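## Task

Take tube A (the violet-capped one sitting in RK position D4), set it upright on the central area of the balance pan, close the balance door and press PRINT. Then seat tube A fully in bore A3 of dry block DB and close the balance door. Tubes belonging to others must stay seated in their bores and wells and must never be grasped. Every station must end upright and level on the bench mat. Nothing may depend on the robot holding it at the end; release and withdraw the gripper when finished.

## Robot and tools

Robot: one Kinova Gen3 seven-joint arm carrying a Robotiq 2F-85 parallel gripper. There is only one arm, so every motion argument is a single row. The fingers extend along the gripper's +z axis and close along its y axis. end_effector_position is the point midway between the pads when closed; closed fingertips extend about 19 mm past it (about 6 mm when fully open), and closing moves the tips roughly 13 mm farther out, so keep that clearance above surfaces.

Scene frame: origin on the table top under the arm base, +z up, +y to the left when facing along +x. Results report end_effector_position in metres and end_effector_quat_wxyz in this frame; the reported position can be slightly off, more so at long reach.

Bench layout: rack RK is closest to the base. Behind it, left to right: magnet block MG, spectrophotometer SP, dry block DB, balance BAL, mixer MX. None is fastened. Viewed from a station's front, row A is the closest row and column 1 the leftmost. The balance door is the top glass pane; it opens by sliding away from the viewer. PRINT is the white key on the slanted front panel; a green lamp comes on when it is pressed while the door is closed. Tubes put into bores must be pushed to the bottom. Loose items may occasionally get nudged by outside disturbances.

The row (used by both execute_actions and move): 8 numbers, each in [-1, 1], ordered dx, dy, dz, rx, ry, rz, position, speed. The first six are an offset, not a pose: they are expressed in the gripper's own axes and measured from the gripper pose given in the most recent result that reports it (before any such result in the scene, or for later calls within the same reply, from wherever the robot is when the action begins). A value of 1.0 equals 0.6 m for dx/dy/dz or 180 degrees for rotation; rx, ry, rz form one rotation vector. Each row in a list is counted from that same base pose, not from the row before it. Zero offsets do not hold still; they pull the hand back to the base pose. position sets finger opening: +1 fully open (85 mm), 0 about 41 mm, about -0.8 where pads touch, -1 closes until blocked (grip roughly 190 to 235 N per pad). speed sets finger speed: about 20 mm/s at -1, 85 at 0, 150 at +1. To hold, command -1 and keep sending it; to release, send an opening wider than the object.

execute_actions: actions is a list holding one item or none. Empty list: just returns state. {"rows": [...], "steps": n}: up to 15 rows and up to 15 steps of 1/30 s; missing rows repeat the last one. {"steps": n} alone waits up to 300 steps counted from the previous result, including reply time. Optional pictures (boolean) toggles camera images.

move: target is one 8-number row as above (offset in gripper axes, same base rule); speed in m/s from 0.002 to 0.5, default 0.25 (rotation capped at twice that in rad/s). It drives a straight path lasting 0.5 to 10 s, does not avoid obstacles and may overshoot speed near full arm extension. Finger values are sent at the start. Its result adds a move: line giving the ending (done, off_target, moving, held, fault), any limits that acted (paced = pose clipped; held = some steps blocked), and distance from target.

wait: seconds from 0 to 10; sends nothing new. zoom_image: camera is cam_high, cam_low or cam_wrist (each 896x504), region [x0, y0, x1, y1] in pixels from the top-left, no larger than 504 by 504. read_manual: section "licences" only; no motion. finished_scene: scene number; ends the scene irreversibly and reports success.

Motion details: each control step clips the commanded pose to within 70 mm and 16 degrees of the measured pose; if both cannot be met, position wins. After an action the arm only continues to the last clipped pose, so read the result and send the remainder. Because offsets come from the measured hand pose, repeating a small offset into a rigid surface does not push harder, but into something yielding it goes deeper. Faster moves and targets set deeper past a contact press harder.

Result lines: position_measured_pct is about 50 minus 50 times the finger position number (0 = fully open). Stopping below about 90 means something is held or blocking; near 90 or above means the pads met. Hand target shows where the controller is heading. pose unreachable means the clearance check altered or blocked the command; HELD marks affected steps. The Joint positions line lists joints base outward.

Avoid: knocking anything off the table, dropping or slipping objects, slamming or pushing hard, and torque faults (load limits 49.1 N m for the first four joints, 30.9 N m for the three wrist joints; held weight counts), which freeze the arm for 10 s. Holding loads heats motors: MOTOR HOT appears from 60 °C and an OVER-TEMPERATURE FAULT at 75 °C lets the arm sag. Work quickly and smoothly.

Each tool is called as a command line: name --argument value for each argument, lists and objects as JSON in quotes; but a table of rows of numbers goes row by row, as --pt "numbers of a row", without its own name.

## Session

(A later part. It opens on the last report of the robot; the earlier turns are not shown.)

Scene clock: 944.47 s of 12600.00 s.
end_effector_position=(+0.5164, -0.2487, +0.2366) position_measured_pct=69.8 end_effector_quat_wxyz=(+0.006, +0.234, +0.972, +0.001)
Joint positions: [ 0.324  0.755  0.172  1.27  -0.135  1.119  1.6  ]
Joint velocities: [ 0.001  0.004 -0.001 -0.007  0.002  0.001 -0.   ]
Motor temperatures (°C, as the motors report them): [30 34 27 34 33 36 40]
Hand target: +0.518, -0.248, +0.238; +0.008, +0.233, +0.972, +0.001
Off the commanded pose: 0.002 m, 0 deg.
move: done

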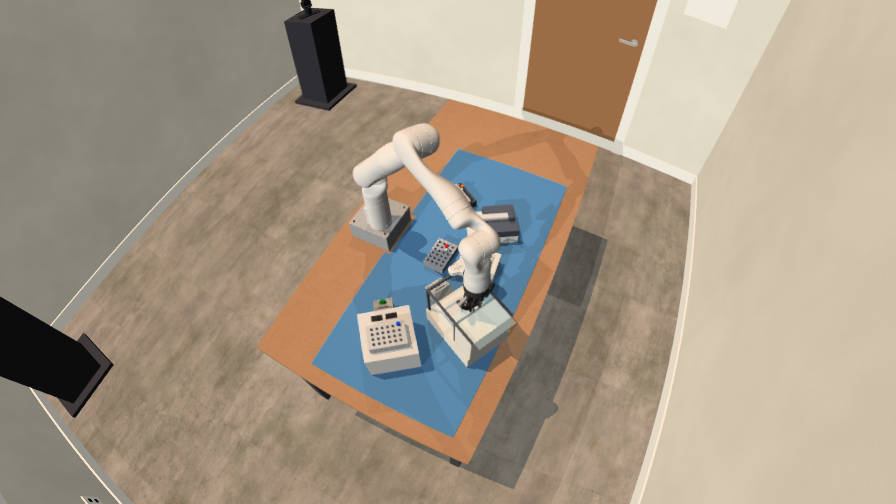

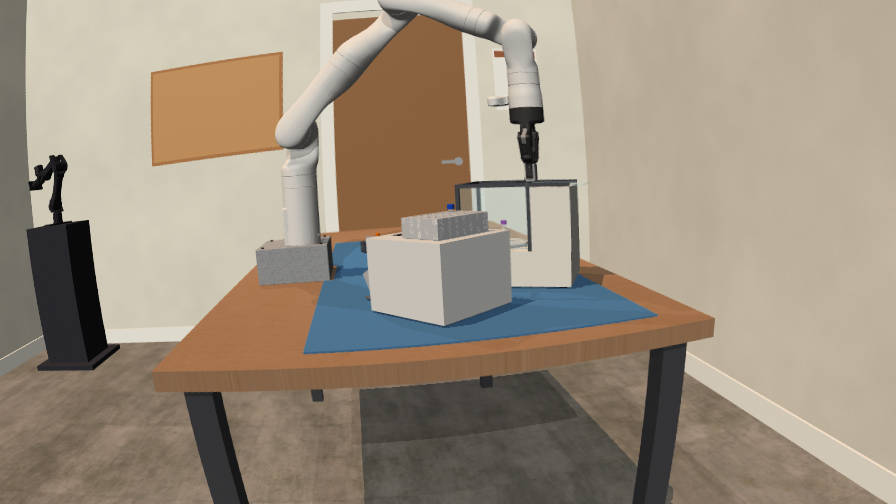

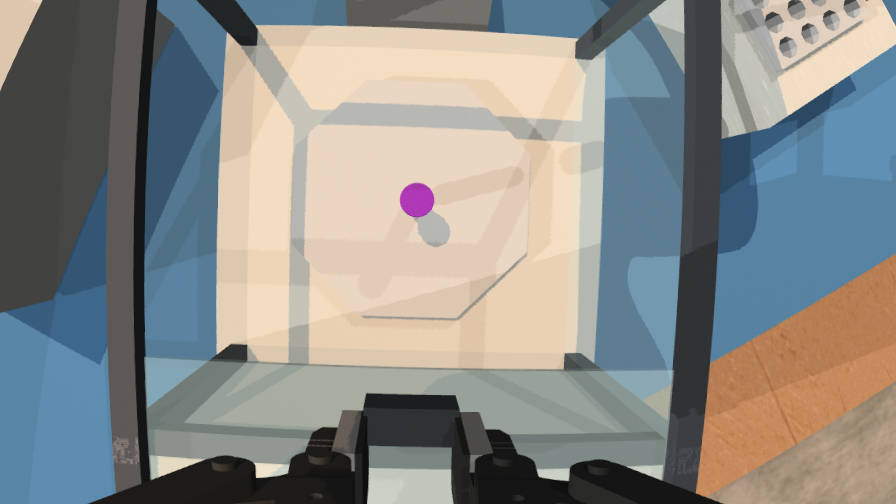

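move --target '[0.002,0,0,0,0,0,-0.1,0]' --speed 0.01

move --target '[0,0,-0.045,0,0,0,-0.1,0]' --speed 0.05

move --target '[0.1095,0.002,0,0,0,0,-0.3,0]' --speed 0.1

Scene clock: 950.80 s of 12600.00 s.
end_effector_position=(+0.5154, -0.2482, +0.2366) position_measured_pct=54.8 end_effector_quat_wxyz=(+0.006, +0.234, +0.972, +0.001)
Joint positions: [ 0.324  0.752  0.172  1.275 -0.135  1.117  1.6  ]
Joint velocities: [-0.    -0.001  0.     0.001 -0.    -0.002  0.   ]
Motor temperatures (°C, as the motors report them): [30 34 27 34 33 36 40]
Hand target: +0.515, -0.248, +0.237; +0.006, +0.234, +0.972, +0.001
Off the commanded pose: 0.000 m, 0 deg.
move: done

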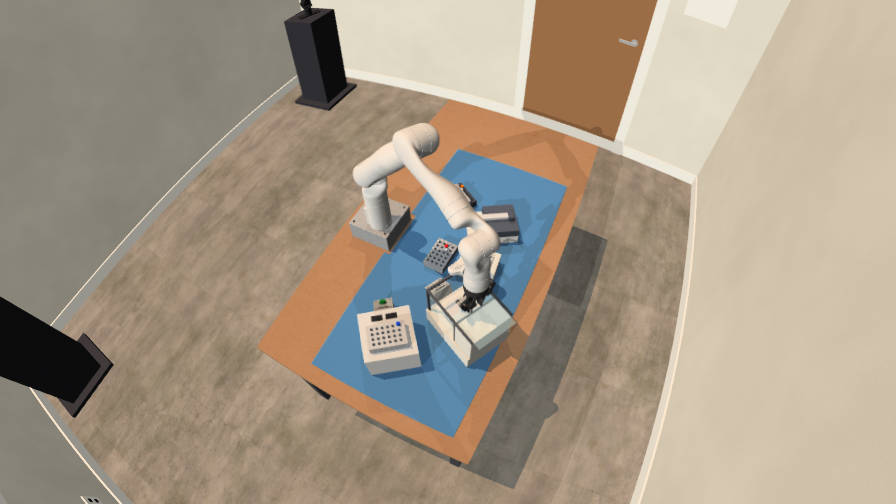

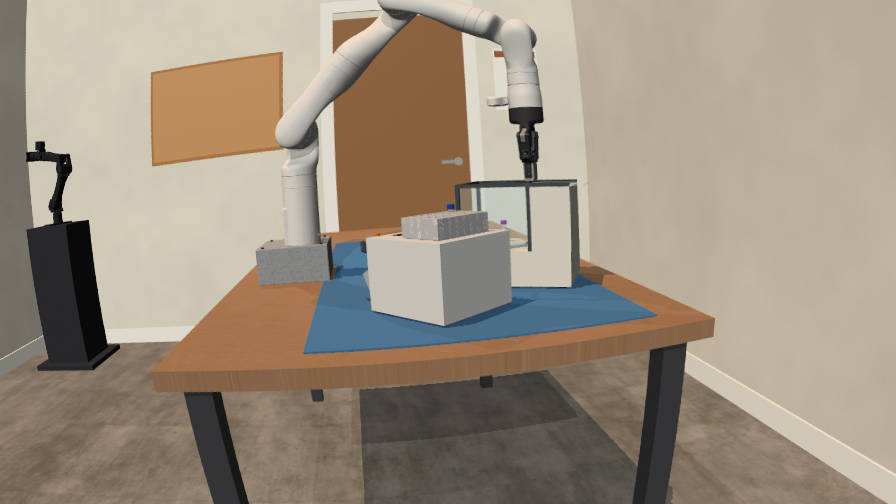

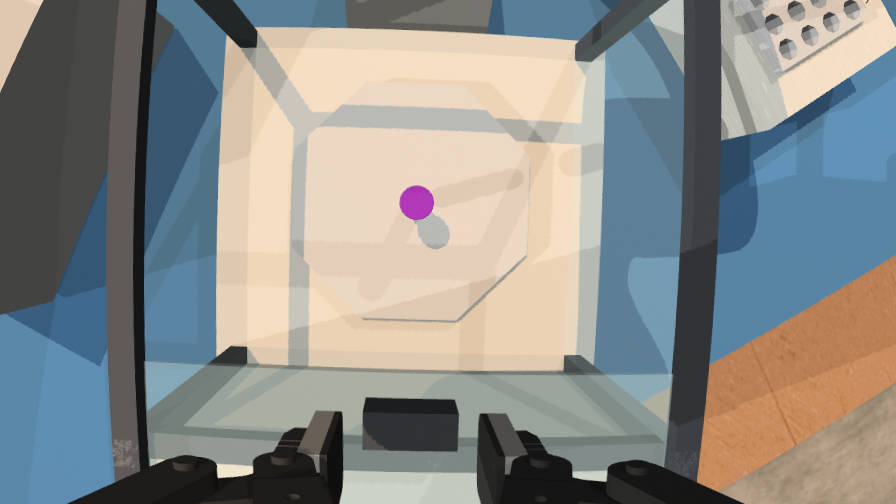

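Scene clock: 951.67 s of 12600.00 s.
end_effector_position=(+0.5150, -0.2481, +0.2634) position_measured_pct=54.8 end_effector_quat_wxyz=(+0.006, +0.234, +0.972, +0.001)
Joint positions: [ 0.322  0.725  0.177  1.237 -0.131  1.183  1.596]
Joint velocities: [-0.    -0.001 -0.001 -0.002  0.001  0.002 -0.   ]
Motor temperatures (°C, as the motors report them): [30 34 27 34 33 36 40]
Hand target: +0.515, -0.248, +0.264; +0.006, +0.234, +0.972, +0.001
Off the commanded pose: 0.000 m, 0 deg.
move: done

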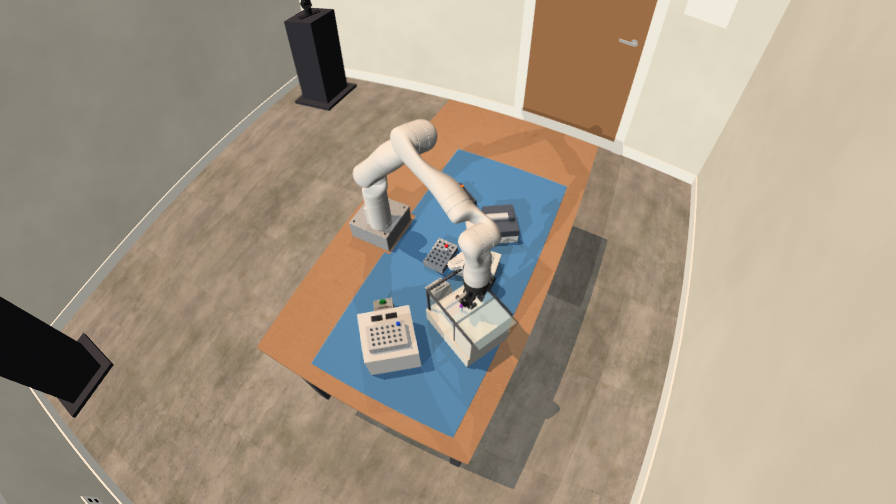

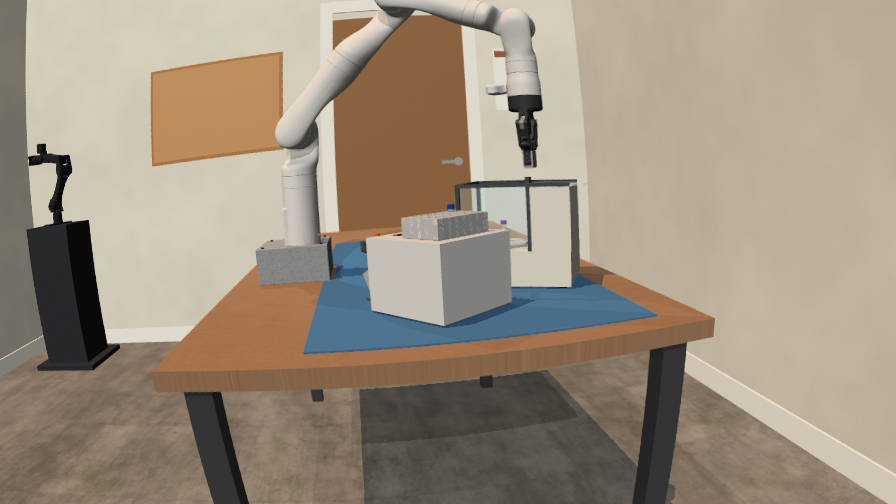

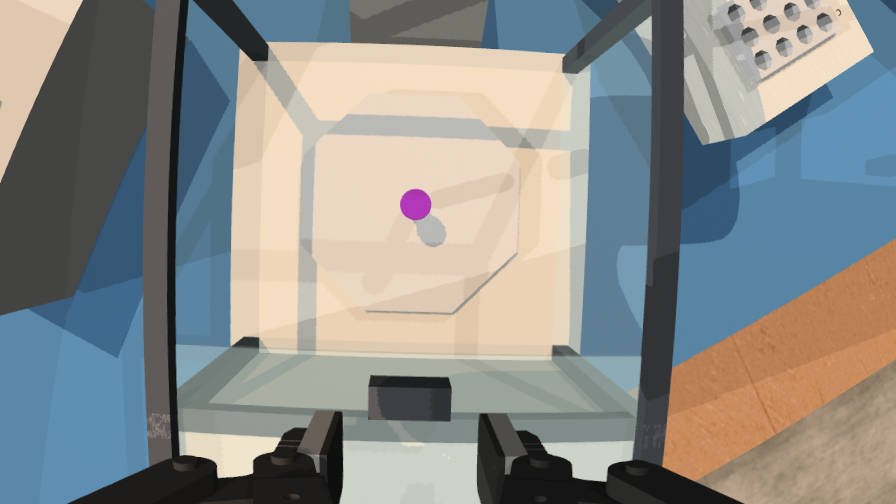

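Scene clock: 952.73 s of 12600.00 s.
end_effector_position=(+0.4568, -0.2175, +0.2622) position_measured_pct=65.1 end_effector_quat_wxyz=(+0.005, +0.234, +0.972, +0.001)
Joint positions: [ 0.294  0.582  0.178  1.511 -0.116  1.052  1.592]
Joint velocities: [-0.002 -0.008  0.     0.004 -0.001 -0.002 -0.   ]
Motor temperatures (°C, as the motors report them): [30 34 27 34 33 36 40]
Hand target: +0.457, -0.217, +0.263; +0.006, +0.234, +0.972, +0.001
Off the commanded pose: 0.001 m, 0 deg.
move: done

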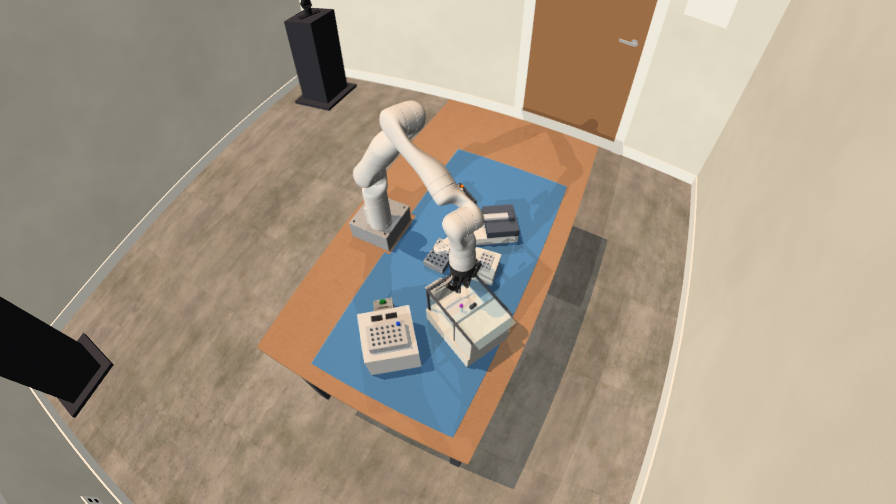

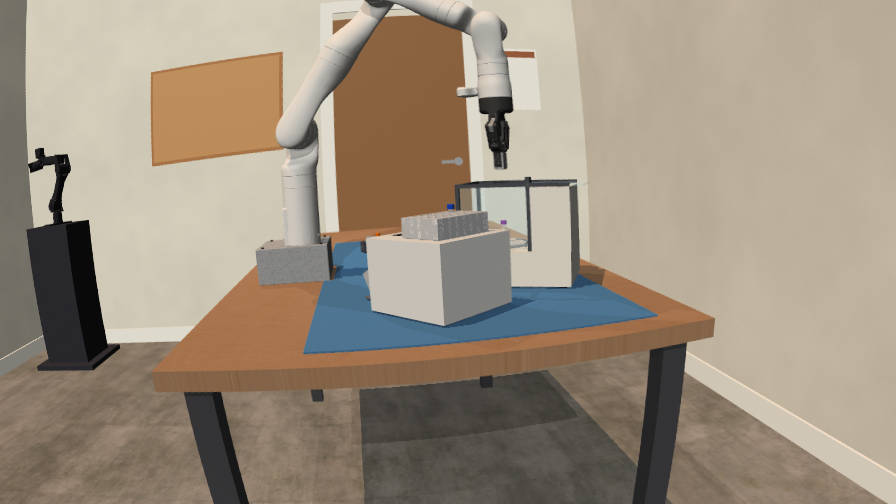

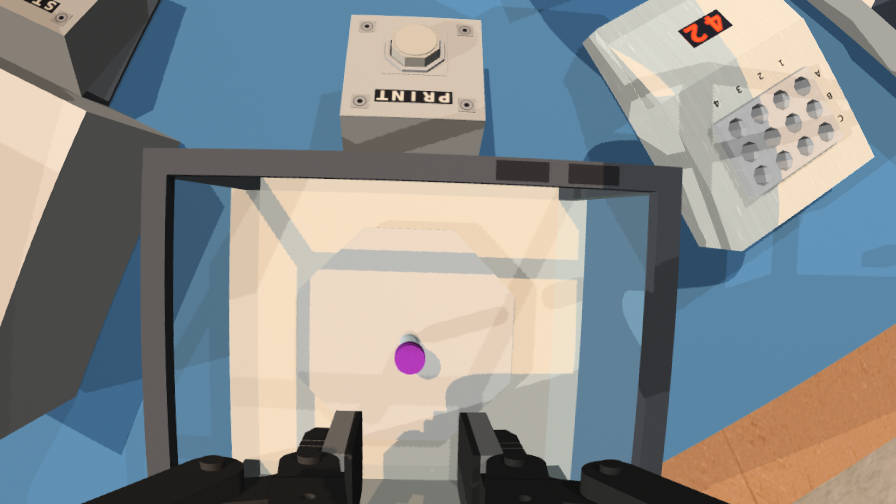

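move --target '[0,0,0.18,0,0,0,-0.3,0]' --speed 0.06

move --target '[0,0,0.029,0,0,0,-0.3,0]' --speed 0.015

Scene clock: 958.33 s of 12600.00 s.
end_effector_position=(+0.4583, -0.2178, +0.1546) position_measured_pct=65.1 end_effector_quat_wxyz=(+0.006, +0.234, +0.972, +0.001)
Joint positions: [ 0.312  0.738  0.148  1.624 -0.146  0.782  1.616]
Joint velocities: [ 0.001  0.004 -0.001  0.002 -0.001 -0.003  0.   ]
Motor temperatures (°C, as the motors report them): [30 34 27 34 33 36 40]
Hand target: +0.458, -0.218, +0.154; +0.005, +0.234, +0.972, +0.001
Off the commanded pose: 0.000 m, 0 deg.
move: done

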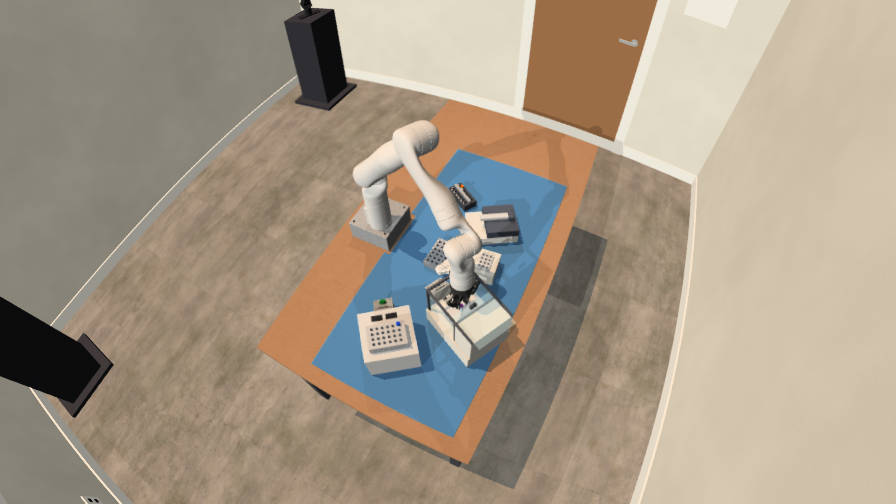

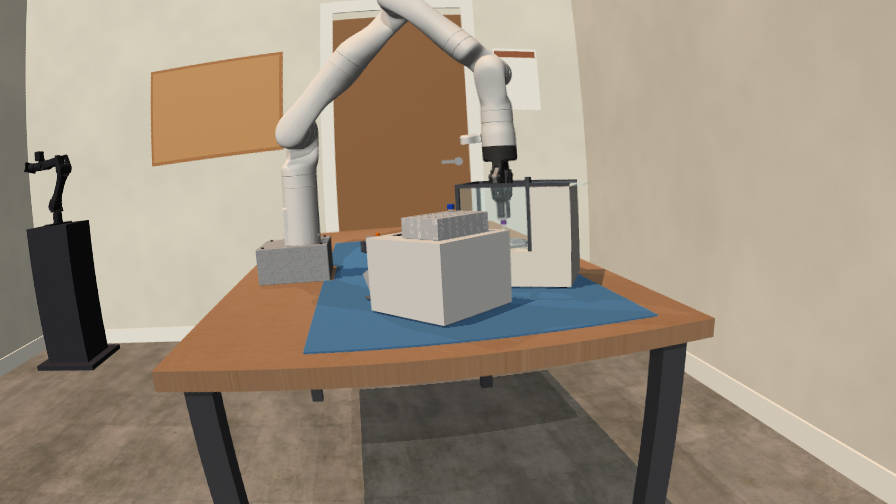

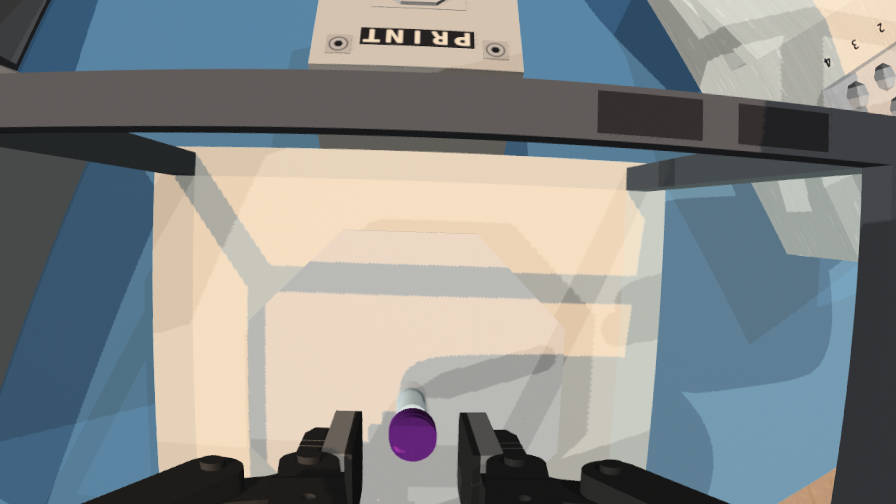

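Scene clock: 959.70 s of 12600.00 s.
end_effector_position=(+0.4585, -0.2178, +0.1374) position_measured_pct=65.1 end_effector_quat_wxyz=(+0.006, +0.234, +0.972, +0.001)
Joint positions: [ 0.315  0.768  0.142  1.634 -0.151  0.743  1.62 ]
Joint velocities: [ 0.     0.003 -0.001  0.004  0.001 -0.004  0.001]
Motor temperatures (°C, as the motors report them): [30 34 27 34 33 36 40]
Hand target: +0.458, -0.218, +0.137; +0.006, +0.234, +0.972, +0.001
Off the commanded pose: 0.000 m, 0 deg.
move: done

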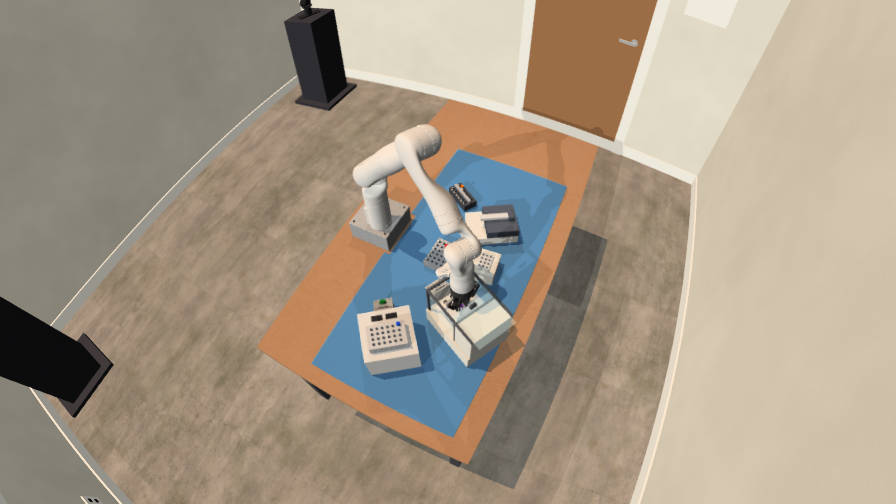

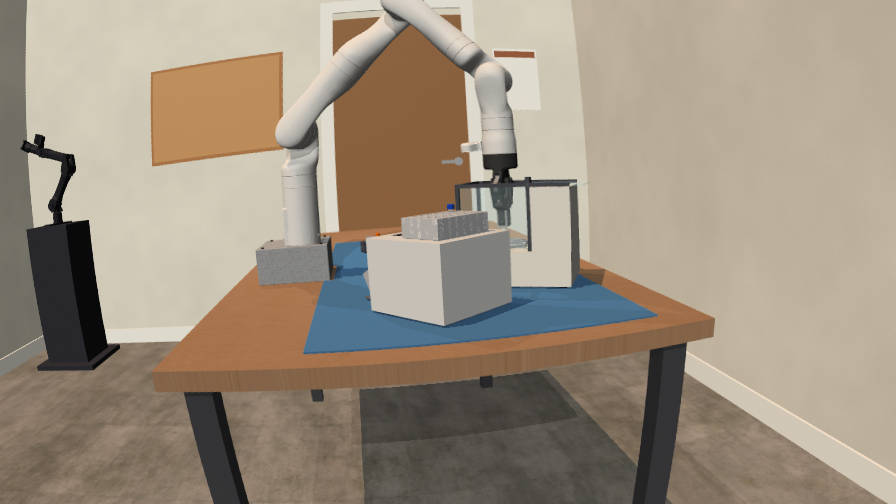

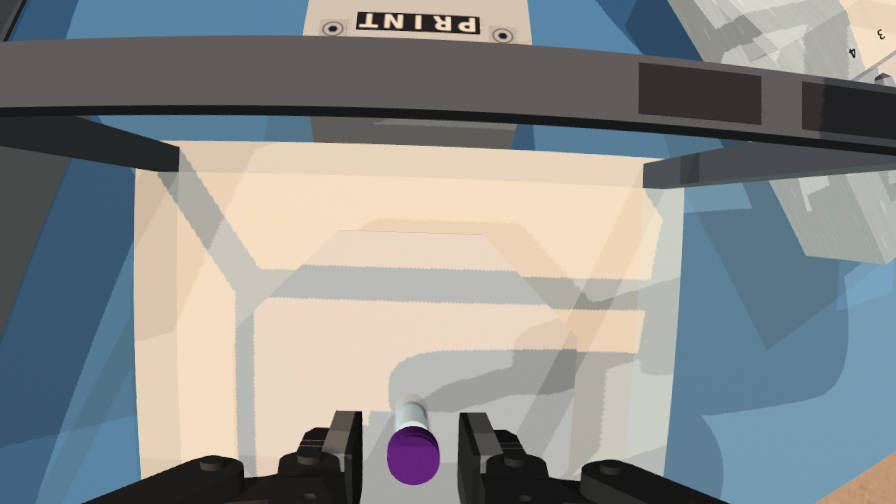

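move --target '[0.002,0,0,0,0,0,-1,-0.3]' --speed 0.005

move --target '[0,0,-0.22,0,0,0,-1,0]' --speed 0.06

Scene clock: 963.67 s of 12600.00 s.
end_effector_position=(+0.4576, -0.2173, +0.1375) position_measured_pct=83.7 end_effector_quat_wxyz=(+0.006, +0.234, +0.972, +0.001)
Joint positions: [ 0.315  0.766  0.142  1.638 -0.151  0.74   1.62 ]
Joint velocities: [-0.    -0.001 -0.    -0.     0.001  0.001 -0.   ]
Motor temperatures (°C, as the motors report them): [30 34 27 34 33 36 40]
Hand target: +0.457, -0.217, +0.137; +0.006, +0.234, +0.972, +0.001
Off the commanded pose: 0.000 m, 0 deg.
move: done

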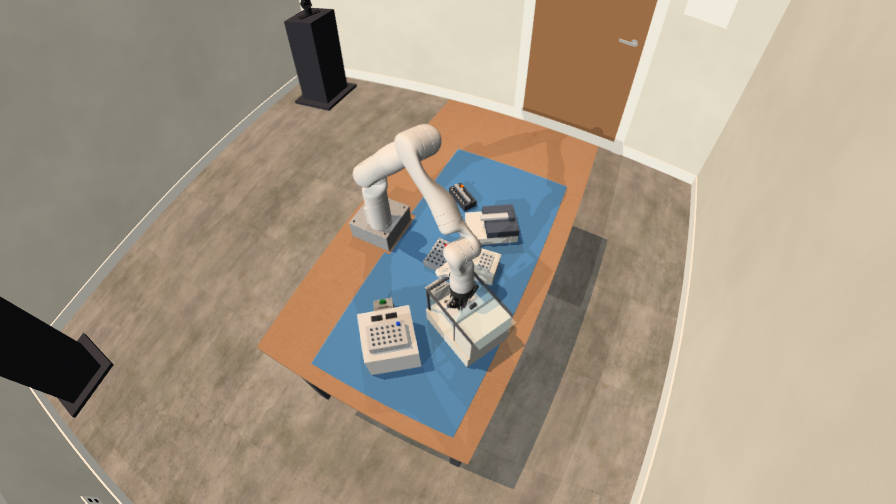

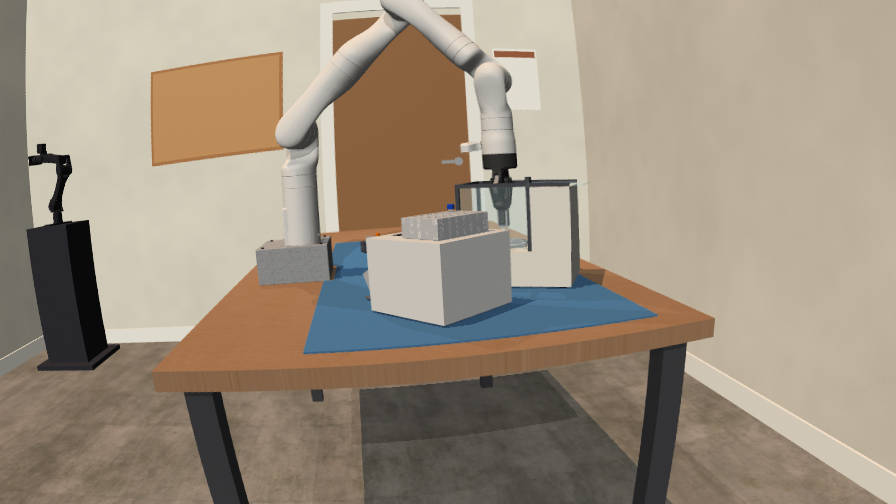

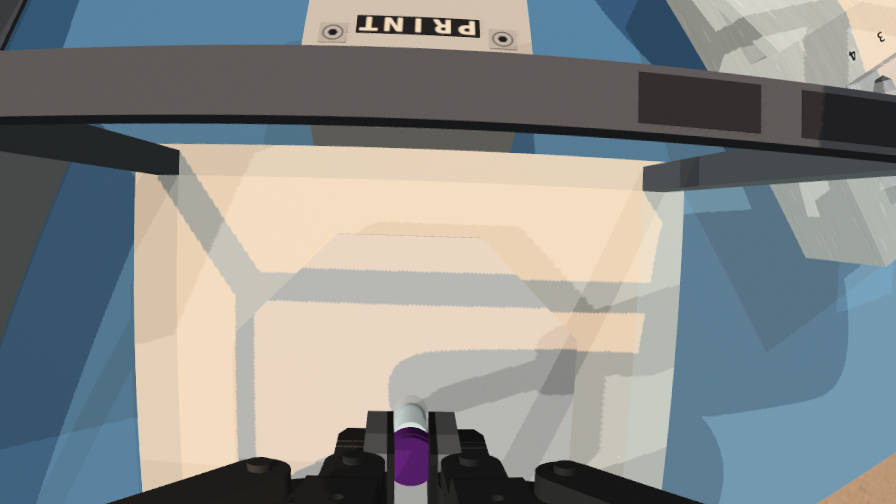

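Scene clock: 966.20 s of 12600.00 s.
end_effector_position=(+0.4558, -0.2169, +0.2691) position_measured_pct=83.7 end_effector_quat_wxyz=(+0.006, +0.234, +0.972, +0.001)
Joint positions: [ 0.292  0.571  0.18   1.505 -0.115  1.067  1.59 ]
Joint velocities: [-0.    -0.002 -0.001 -0.003  0.     0.003 -0.001]
Motor temperatures (°C, as the motors report them): [30 34 27 34 33 36 40]
Hand target: +0.456, -0.217, +0.269; +0.006, +0.234, +0.972, +0.001
Off the commanded pose: 0.000 m, 0 deg.
move: done

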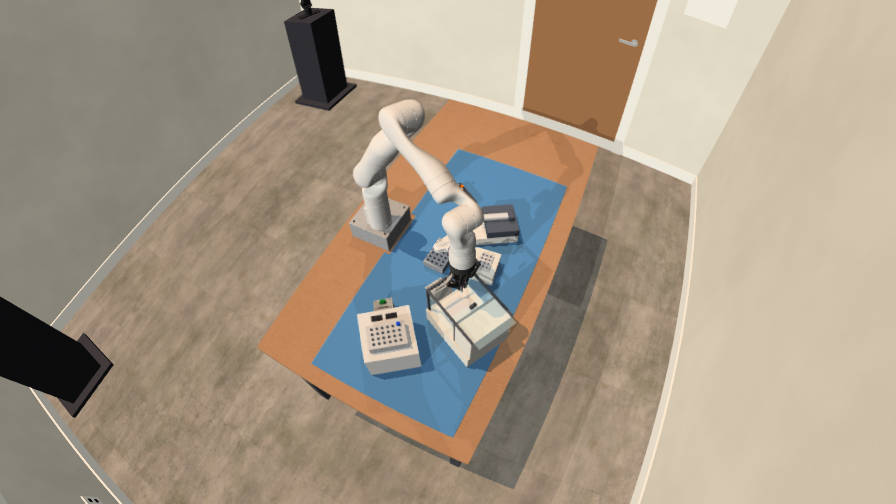

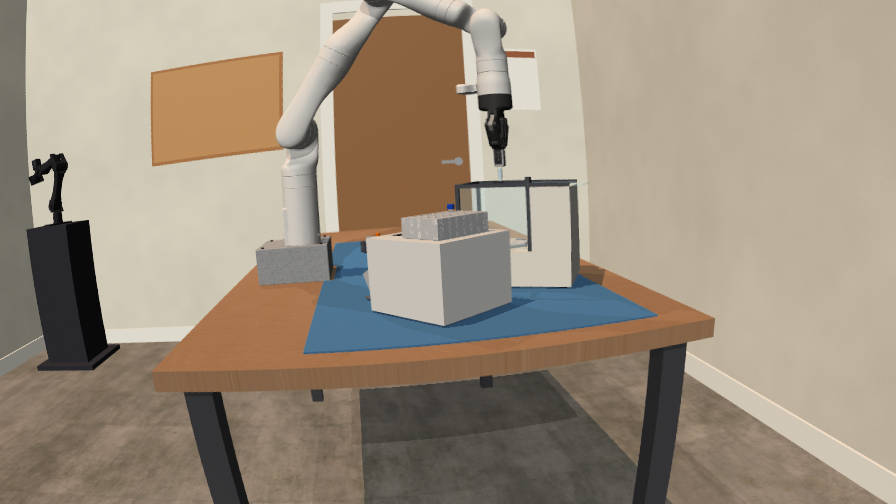

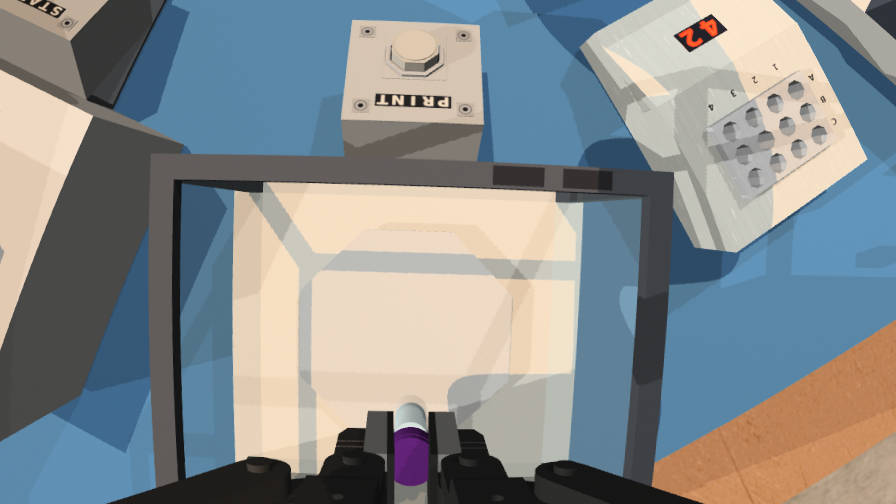

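move --target '[0,0,-0.04,0,0,0,-1,0]' --speed 0.06

move --target '[0.1,0.298,0,0,0,0,-1,0]' --speed 0.1

Scene clock: 974.67 s of 12600.00 s.
end_effector_position=(+0.4555, -0.2169, +0.2930) position_measured_pct=83.7 end_effector_quat_wxyz=(+0.006, +0.234, +0.972, +0.001)
Joint positions: [ 0.29   0.545  0.185  1.467 -0.109  1.132  1.585]
Joint velocities: [-0.    -0.002 -0.    -0.002 -0.     0.005 -0.001]
Motor temperatures (°C, as the motors report them): [30 35 27 34 33 36 40]
Hand target: +0.455, -0.217, +0.293; +0.006, +0.234, +0.972, +0.001
Off the commanded pose: 0.000 m, 0 deg.
move: done

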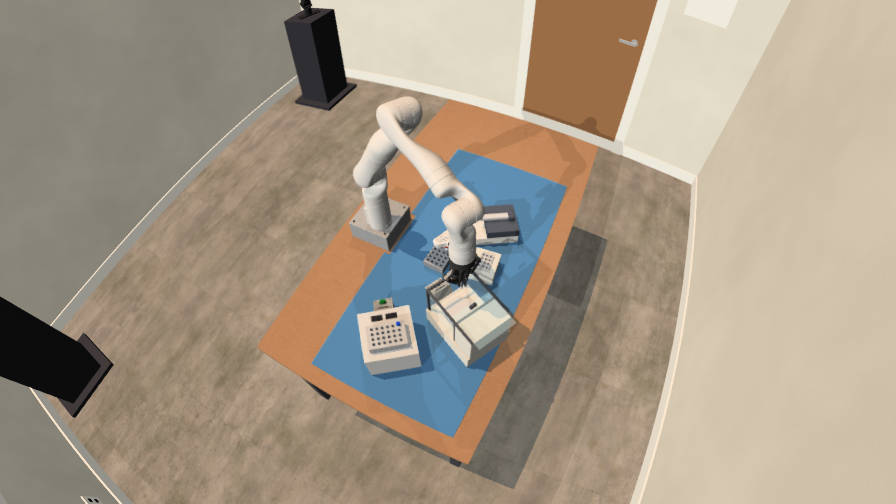

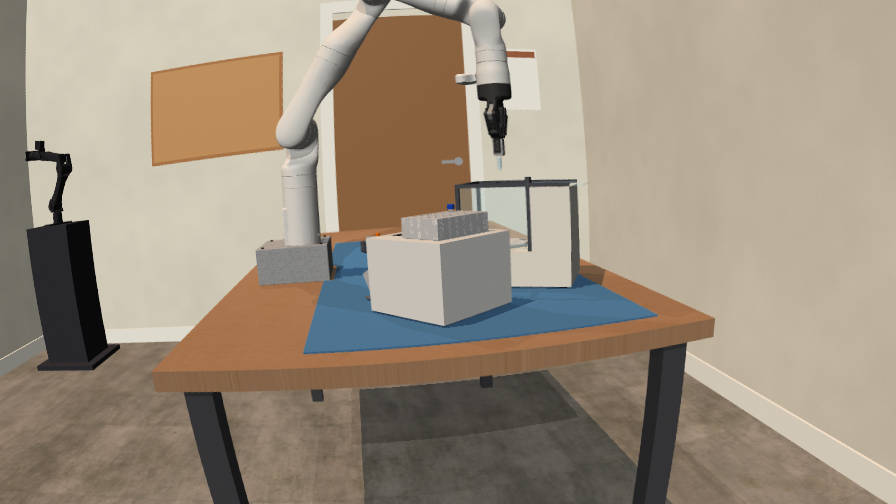

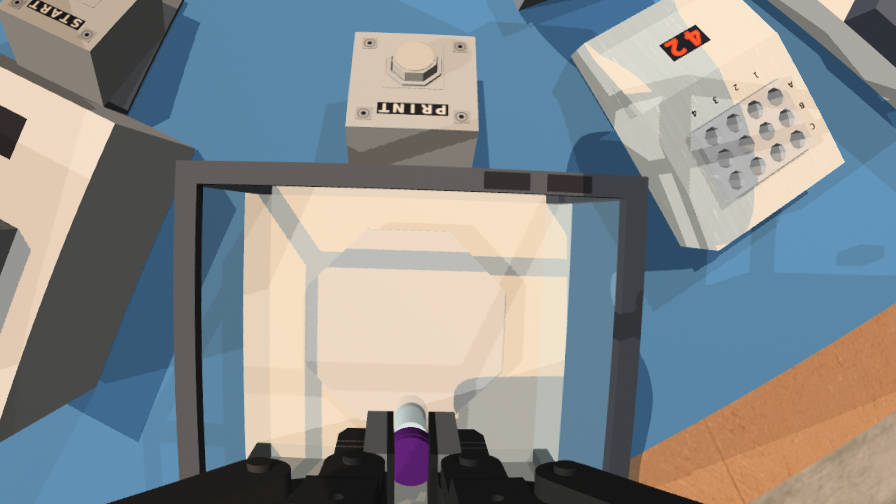

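Scene clock: 976.93 s of 12600.00 s.
end_effector_position=(+0.4824, -0.0311, +0.2929) position_measured_pct=83.7 end_effector_quat_wxyz=(+0.006, +0.234, +0.972, +0.001)
Joint positions: [-0.079  0.497  0.151  1.545 -0.08   1.097  1.181]
Joint velocities: [-0.005  0.    -0.004  0.     0.002  0.001 -0.004]
Motor temperatures (°C, as the motors report them): [30 35 27 34 33 36 40]
Hand target: +0.482, -0.031, +0.293; +0.006, +0.234, +0.972, +0.001
Off the commanded pose: 0.001 m, 0 deg.
move: done

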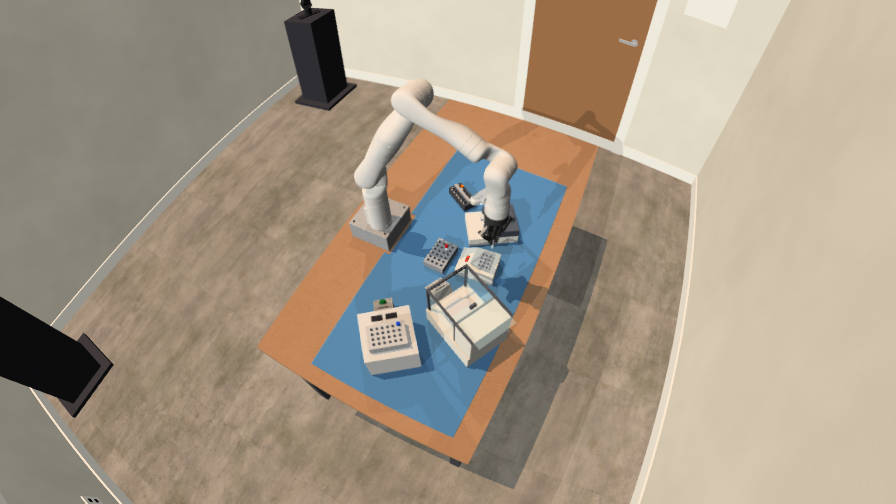

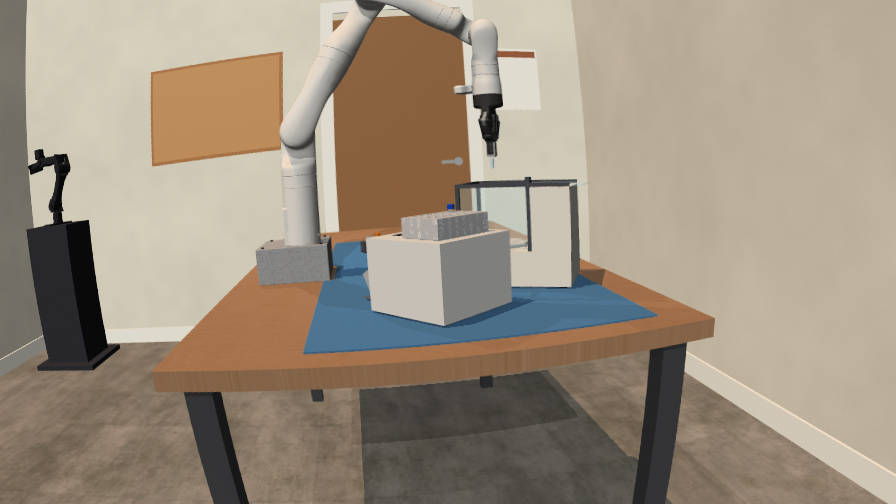

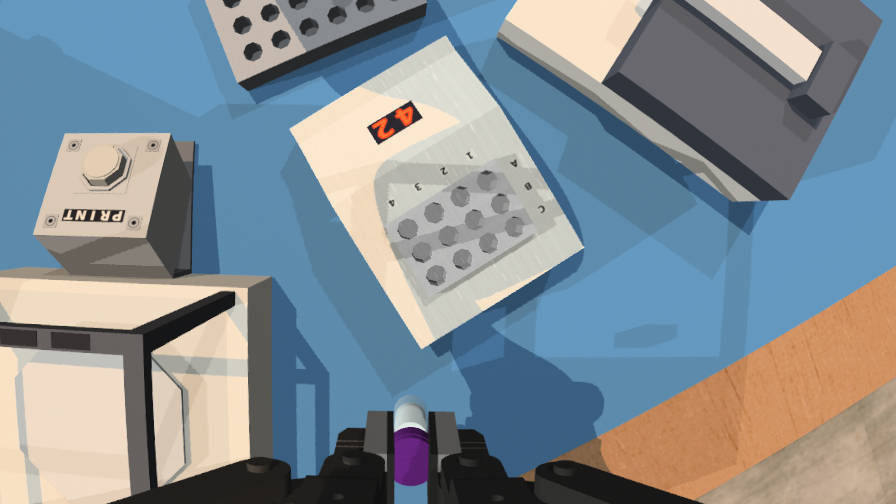

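move --target '[0.095,0.0245,0.2,0,0,0,-1,0]' --speed 0.08

Scene clock: 984.53 s of 12600.00 s.
end_effector_position=(+0.4398, +0.0073, +0.1725) position_measured_pct=83.7 end_effector_quat_wxyz=(+0.006, +0.234, +0.972, +0.000)
Joint positions: [-0.149  0.593  0.118  1.854 -0.101  0.692  1.117]
Joint velocities: [-0.001  0.003 -0.     0.001  0.001 -0.004 -0.002]
Motor temperatures (°C, as the motors report them): [30 35 27 34 33 36 40]
Hand target: +0.440, +0.007, +0.172; +0.006, +0.234, +0.972, +0.000
Off the commanded pose: 0.001 m, 0 deg.
move: done

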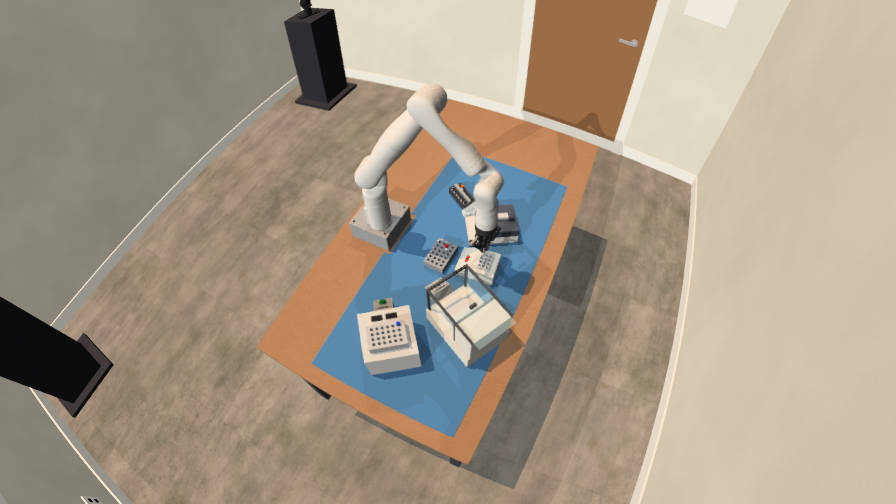

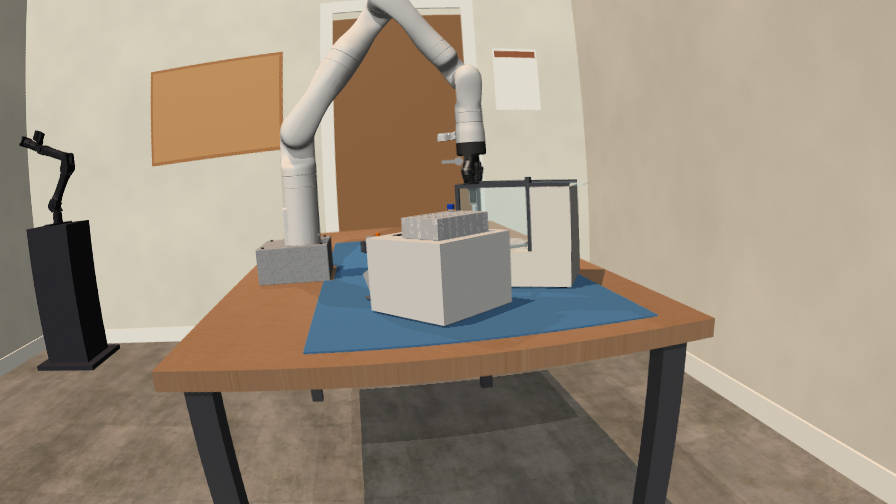

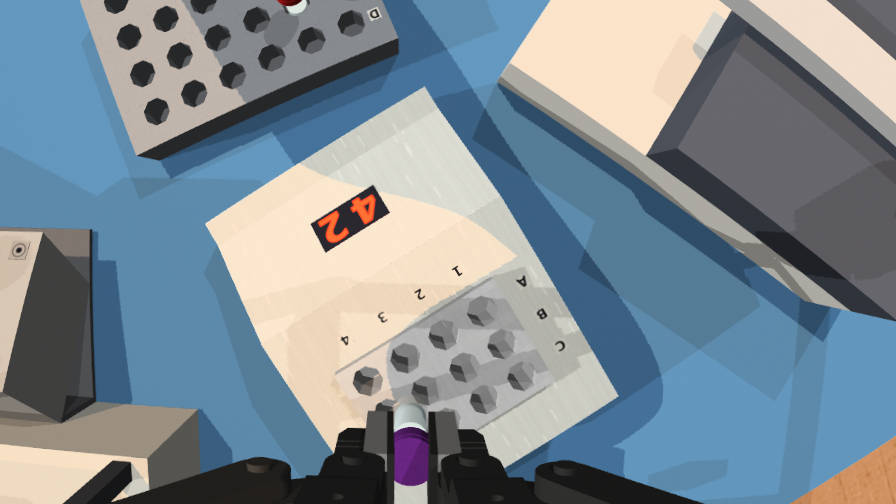

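execute_actions --actions '[]'

Scene clock: 1006.53 s of 12600.00 s.
end_effector_position=(+0.4398, +0.0073, +0.1723) position_measured_pct=83.7 end_effector_quat_wxyz=(+0.006, +0.234, +0.972, +0.000)
Joint positions: [-0.149  0.593  0.118  1.854 -0.101  0.691  1.117]
Joint velocities: [ 0.    -0.     0.001 -0.    -0.001  0.002 -0.   ]
Motor temperatures (°C, as the motors report them): [30 35 27 34 33 36 40]
Hand target: +0.440, +0.007, +0.172; +0.006, +0.234, +0.972, +0.000
Off the commanded pose: 0.000 m, 0 deg.
Steps of this call (steps 1 to 660: nothing new was sent). Readings (end_effector_position | what the end effector reports):
1: (+0.4398, +0.0073, +0.1724) | position_measured_pct=83.7
2: (+0.4398, +0.0073, +0.1724) | position_measured_pct=83.7
4: (+0.4398, +0.0073, +0.1723) | position_measured_pct=83.7
8: (+0.4398, +0.0073, +0.1723) | position_measured_pct=83.7
660: the state above

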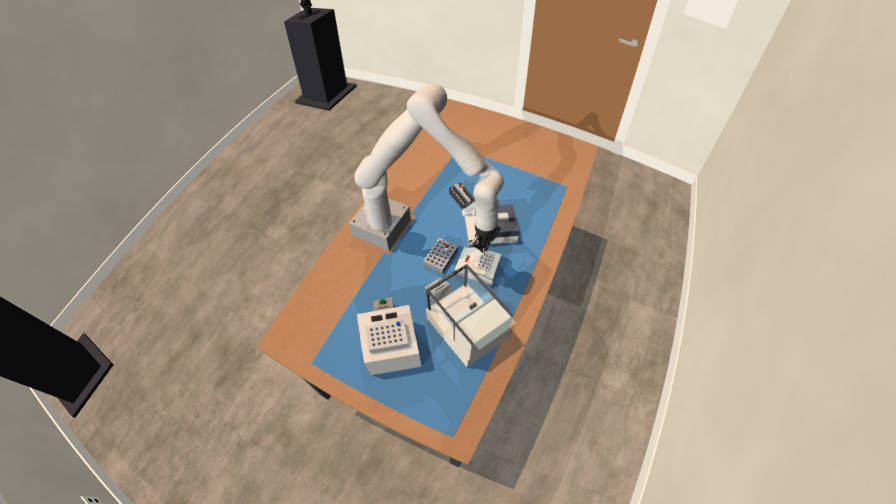

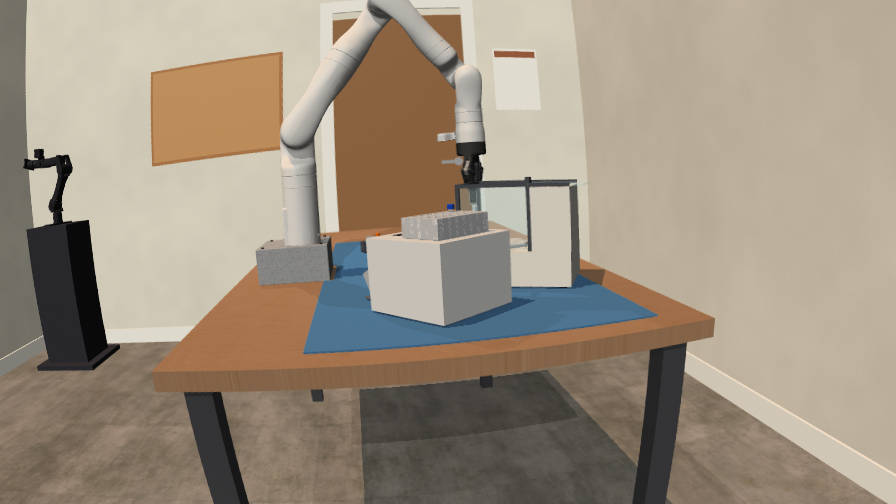

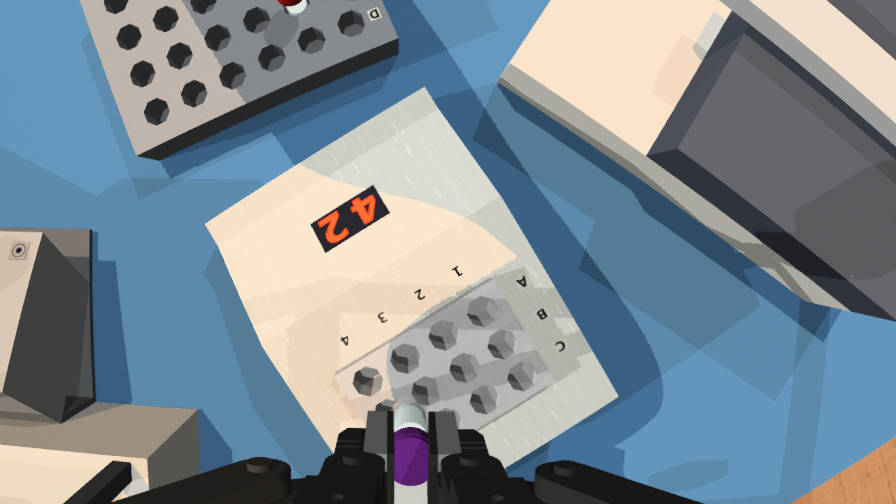

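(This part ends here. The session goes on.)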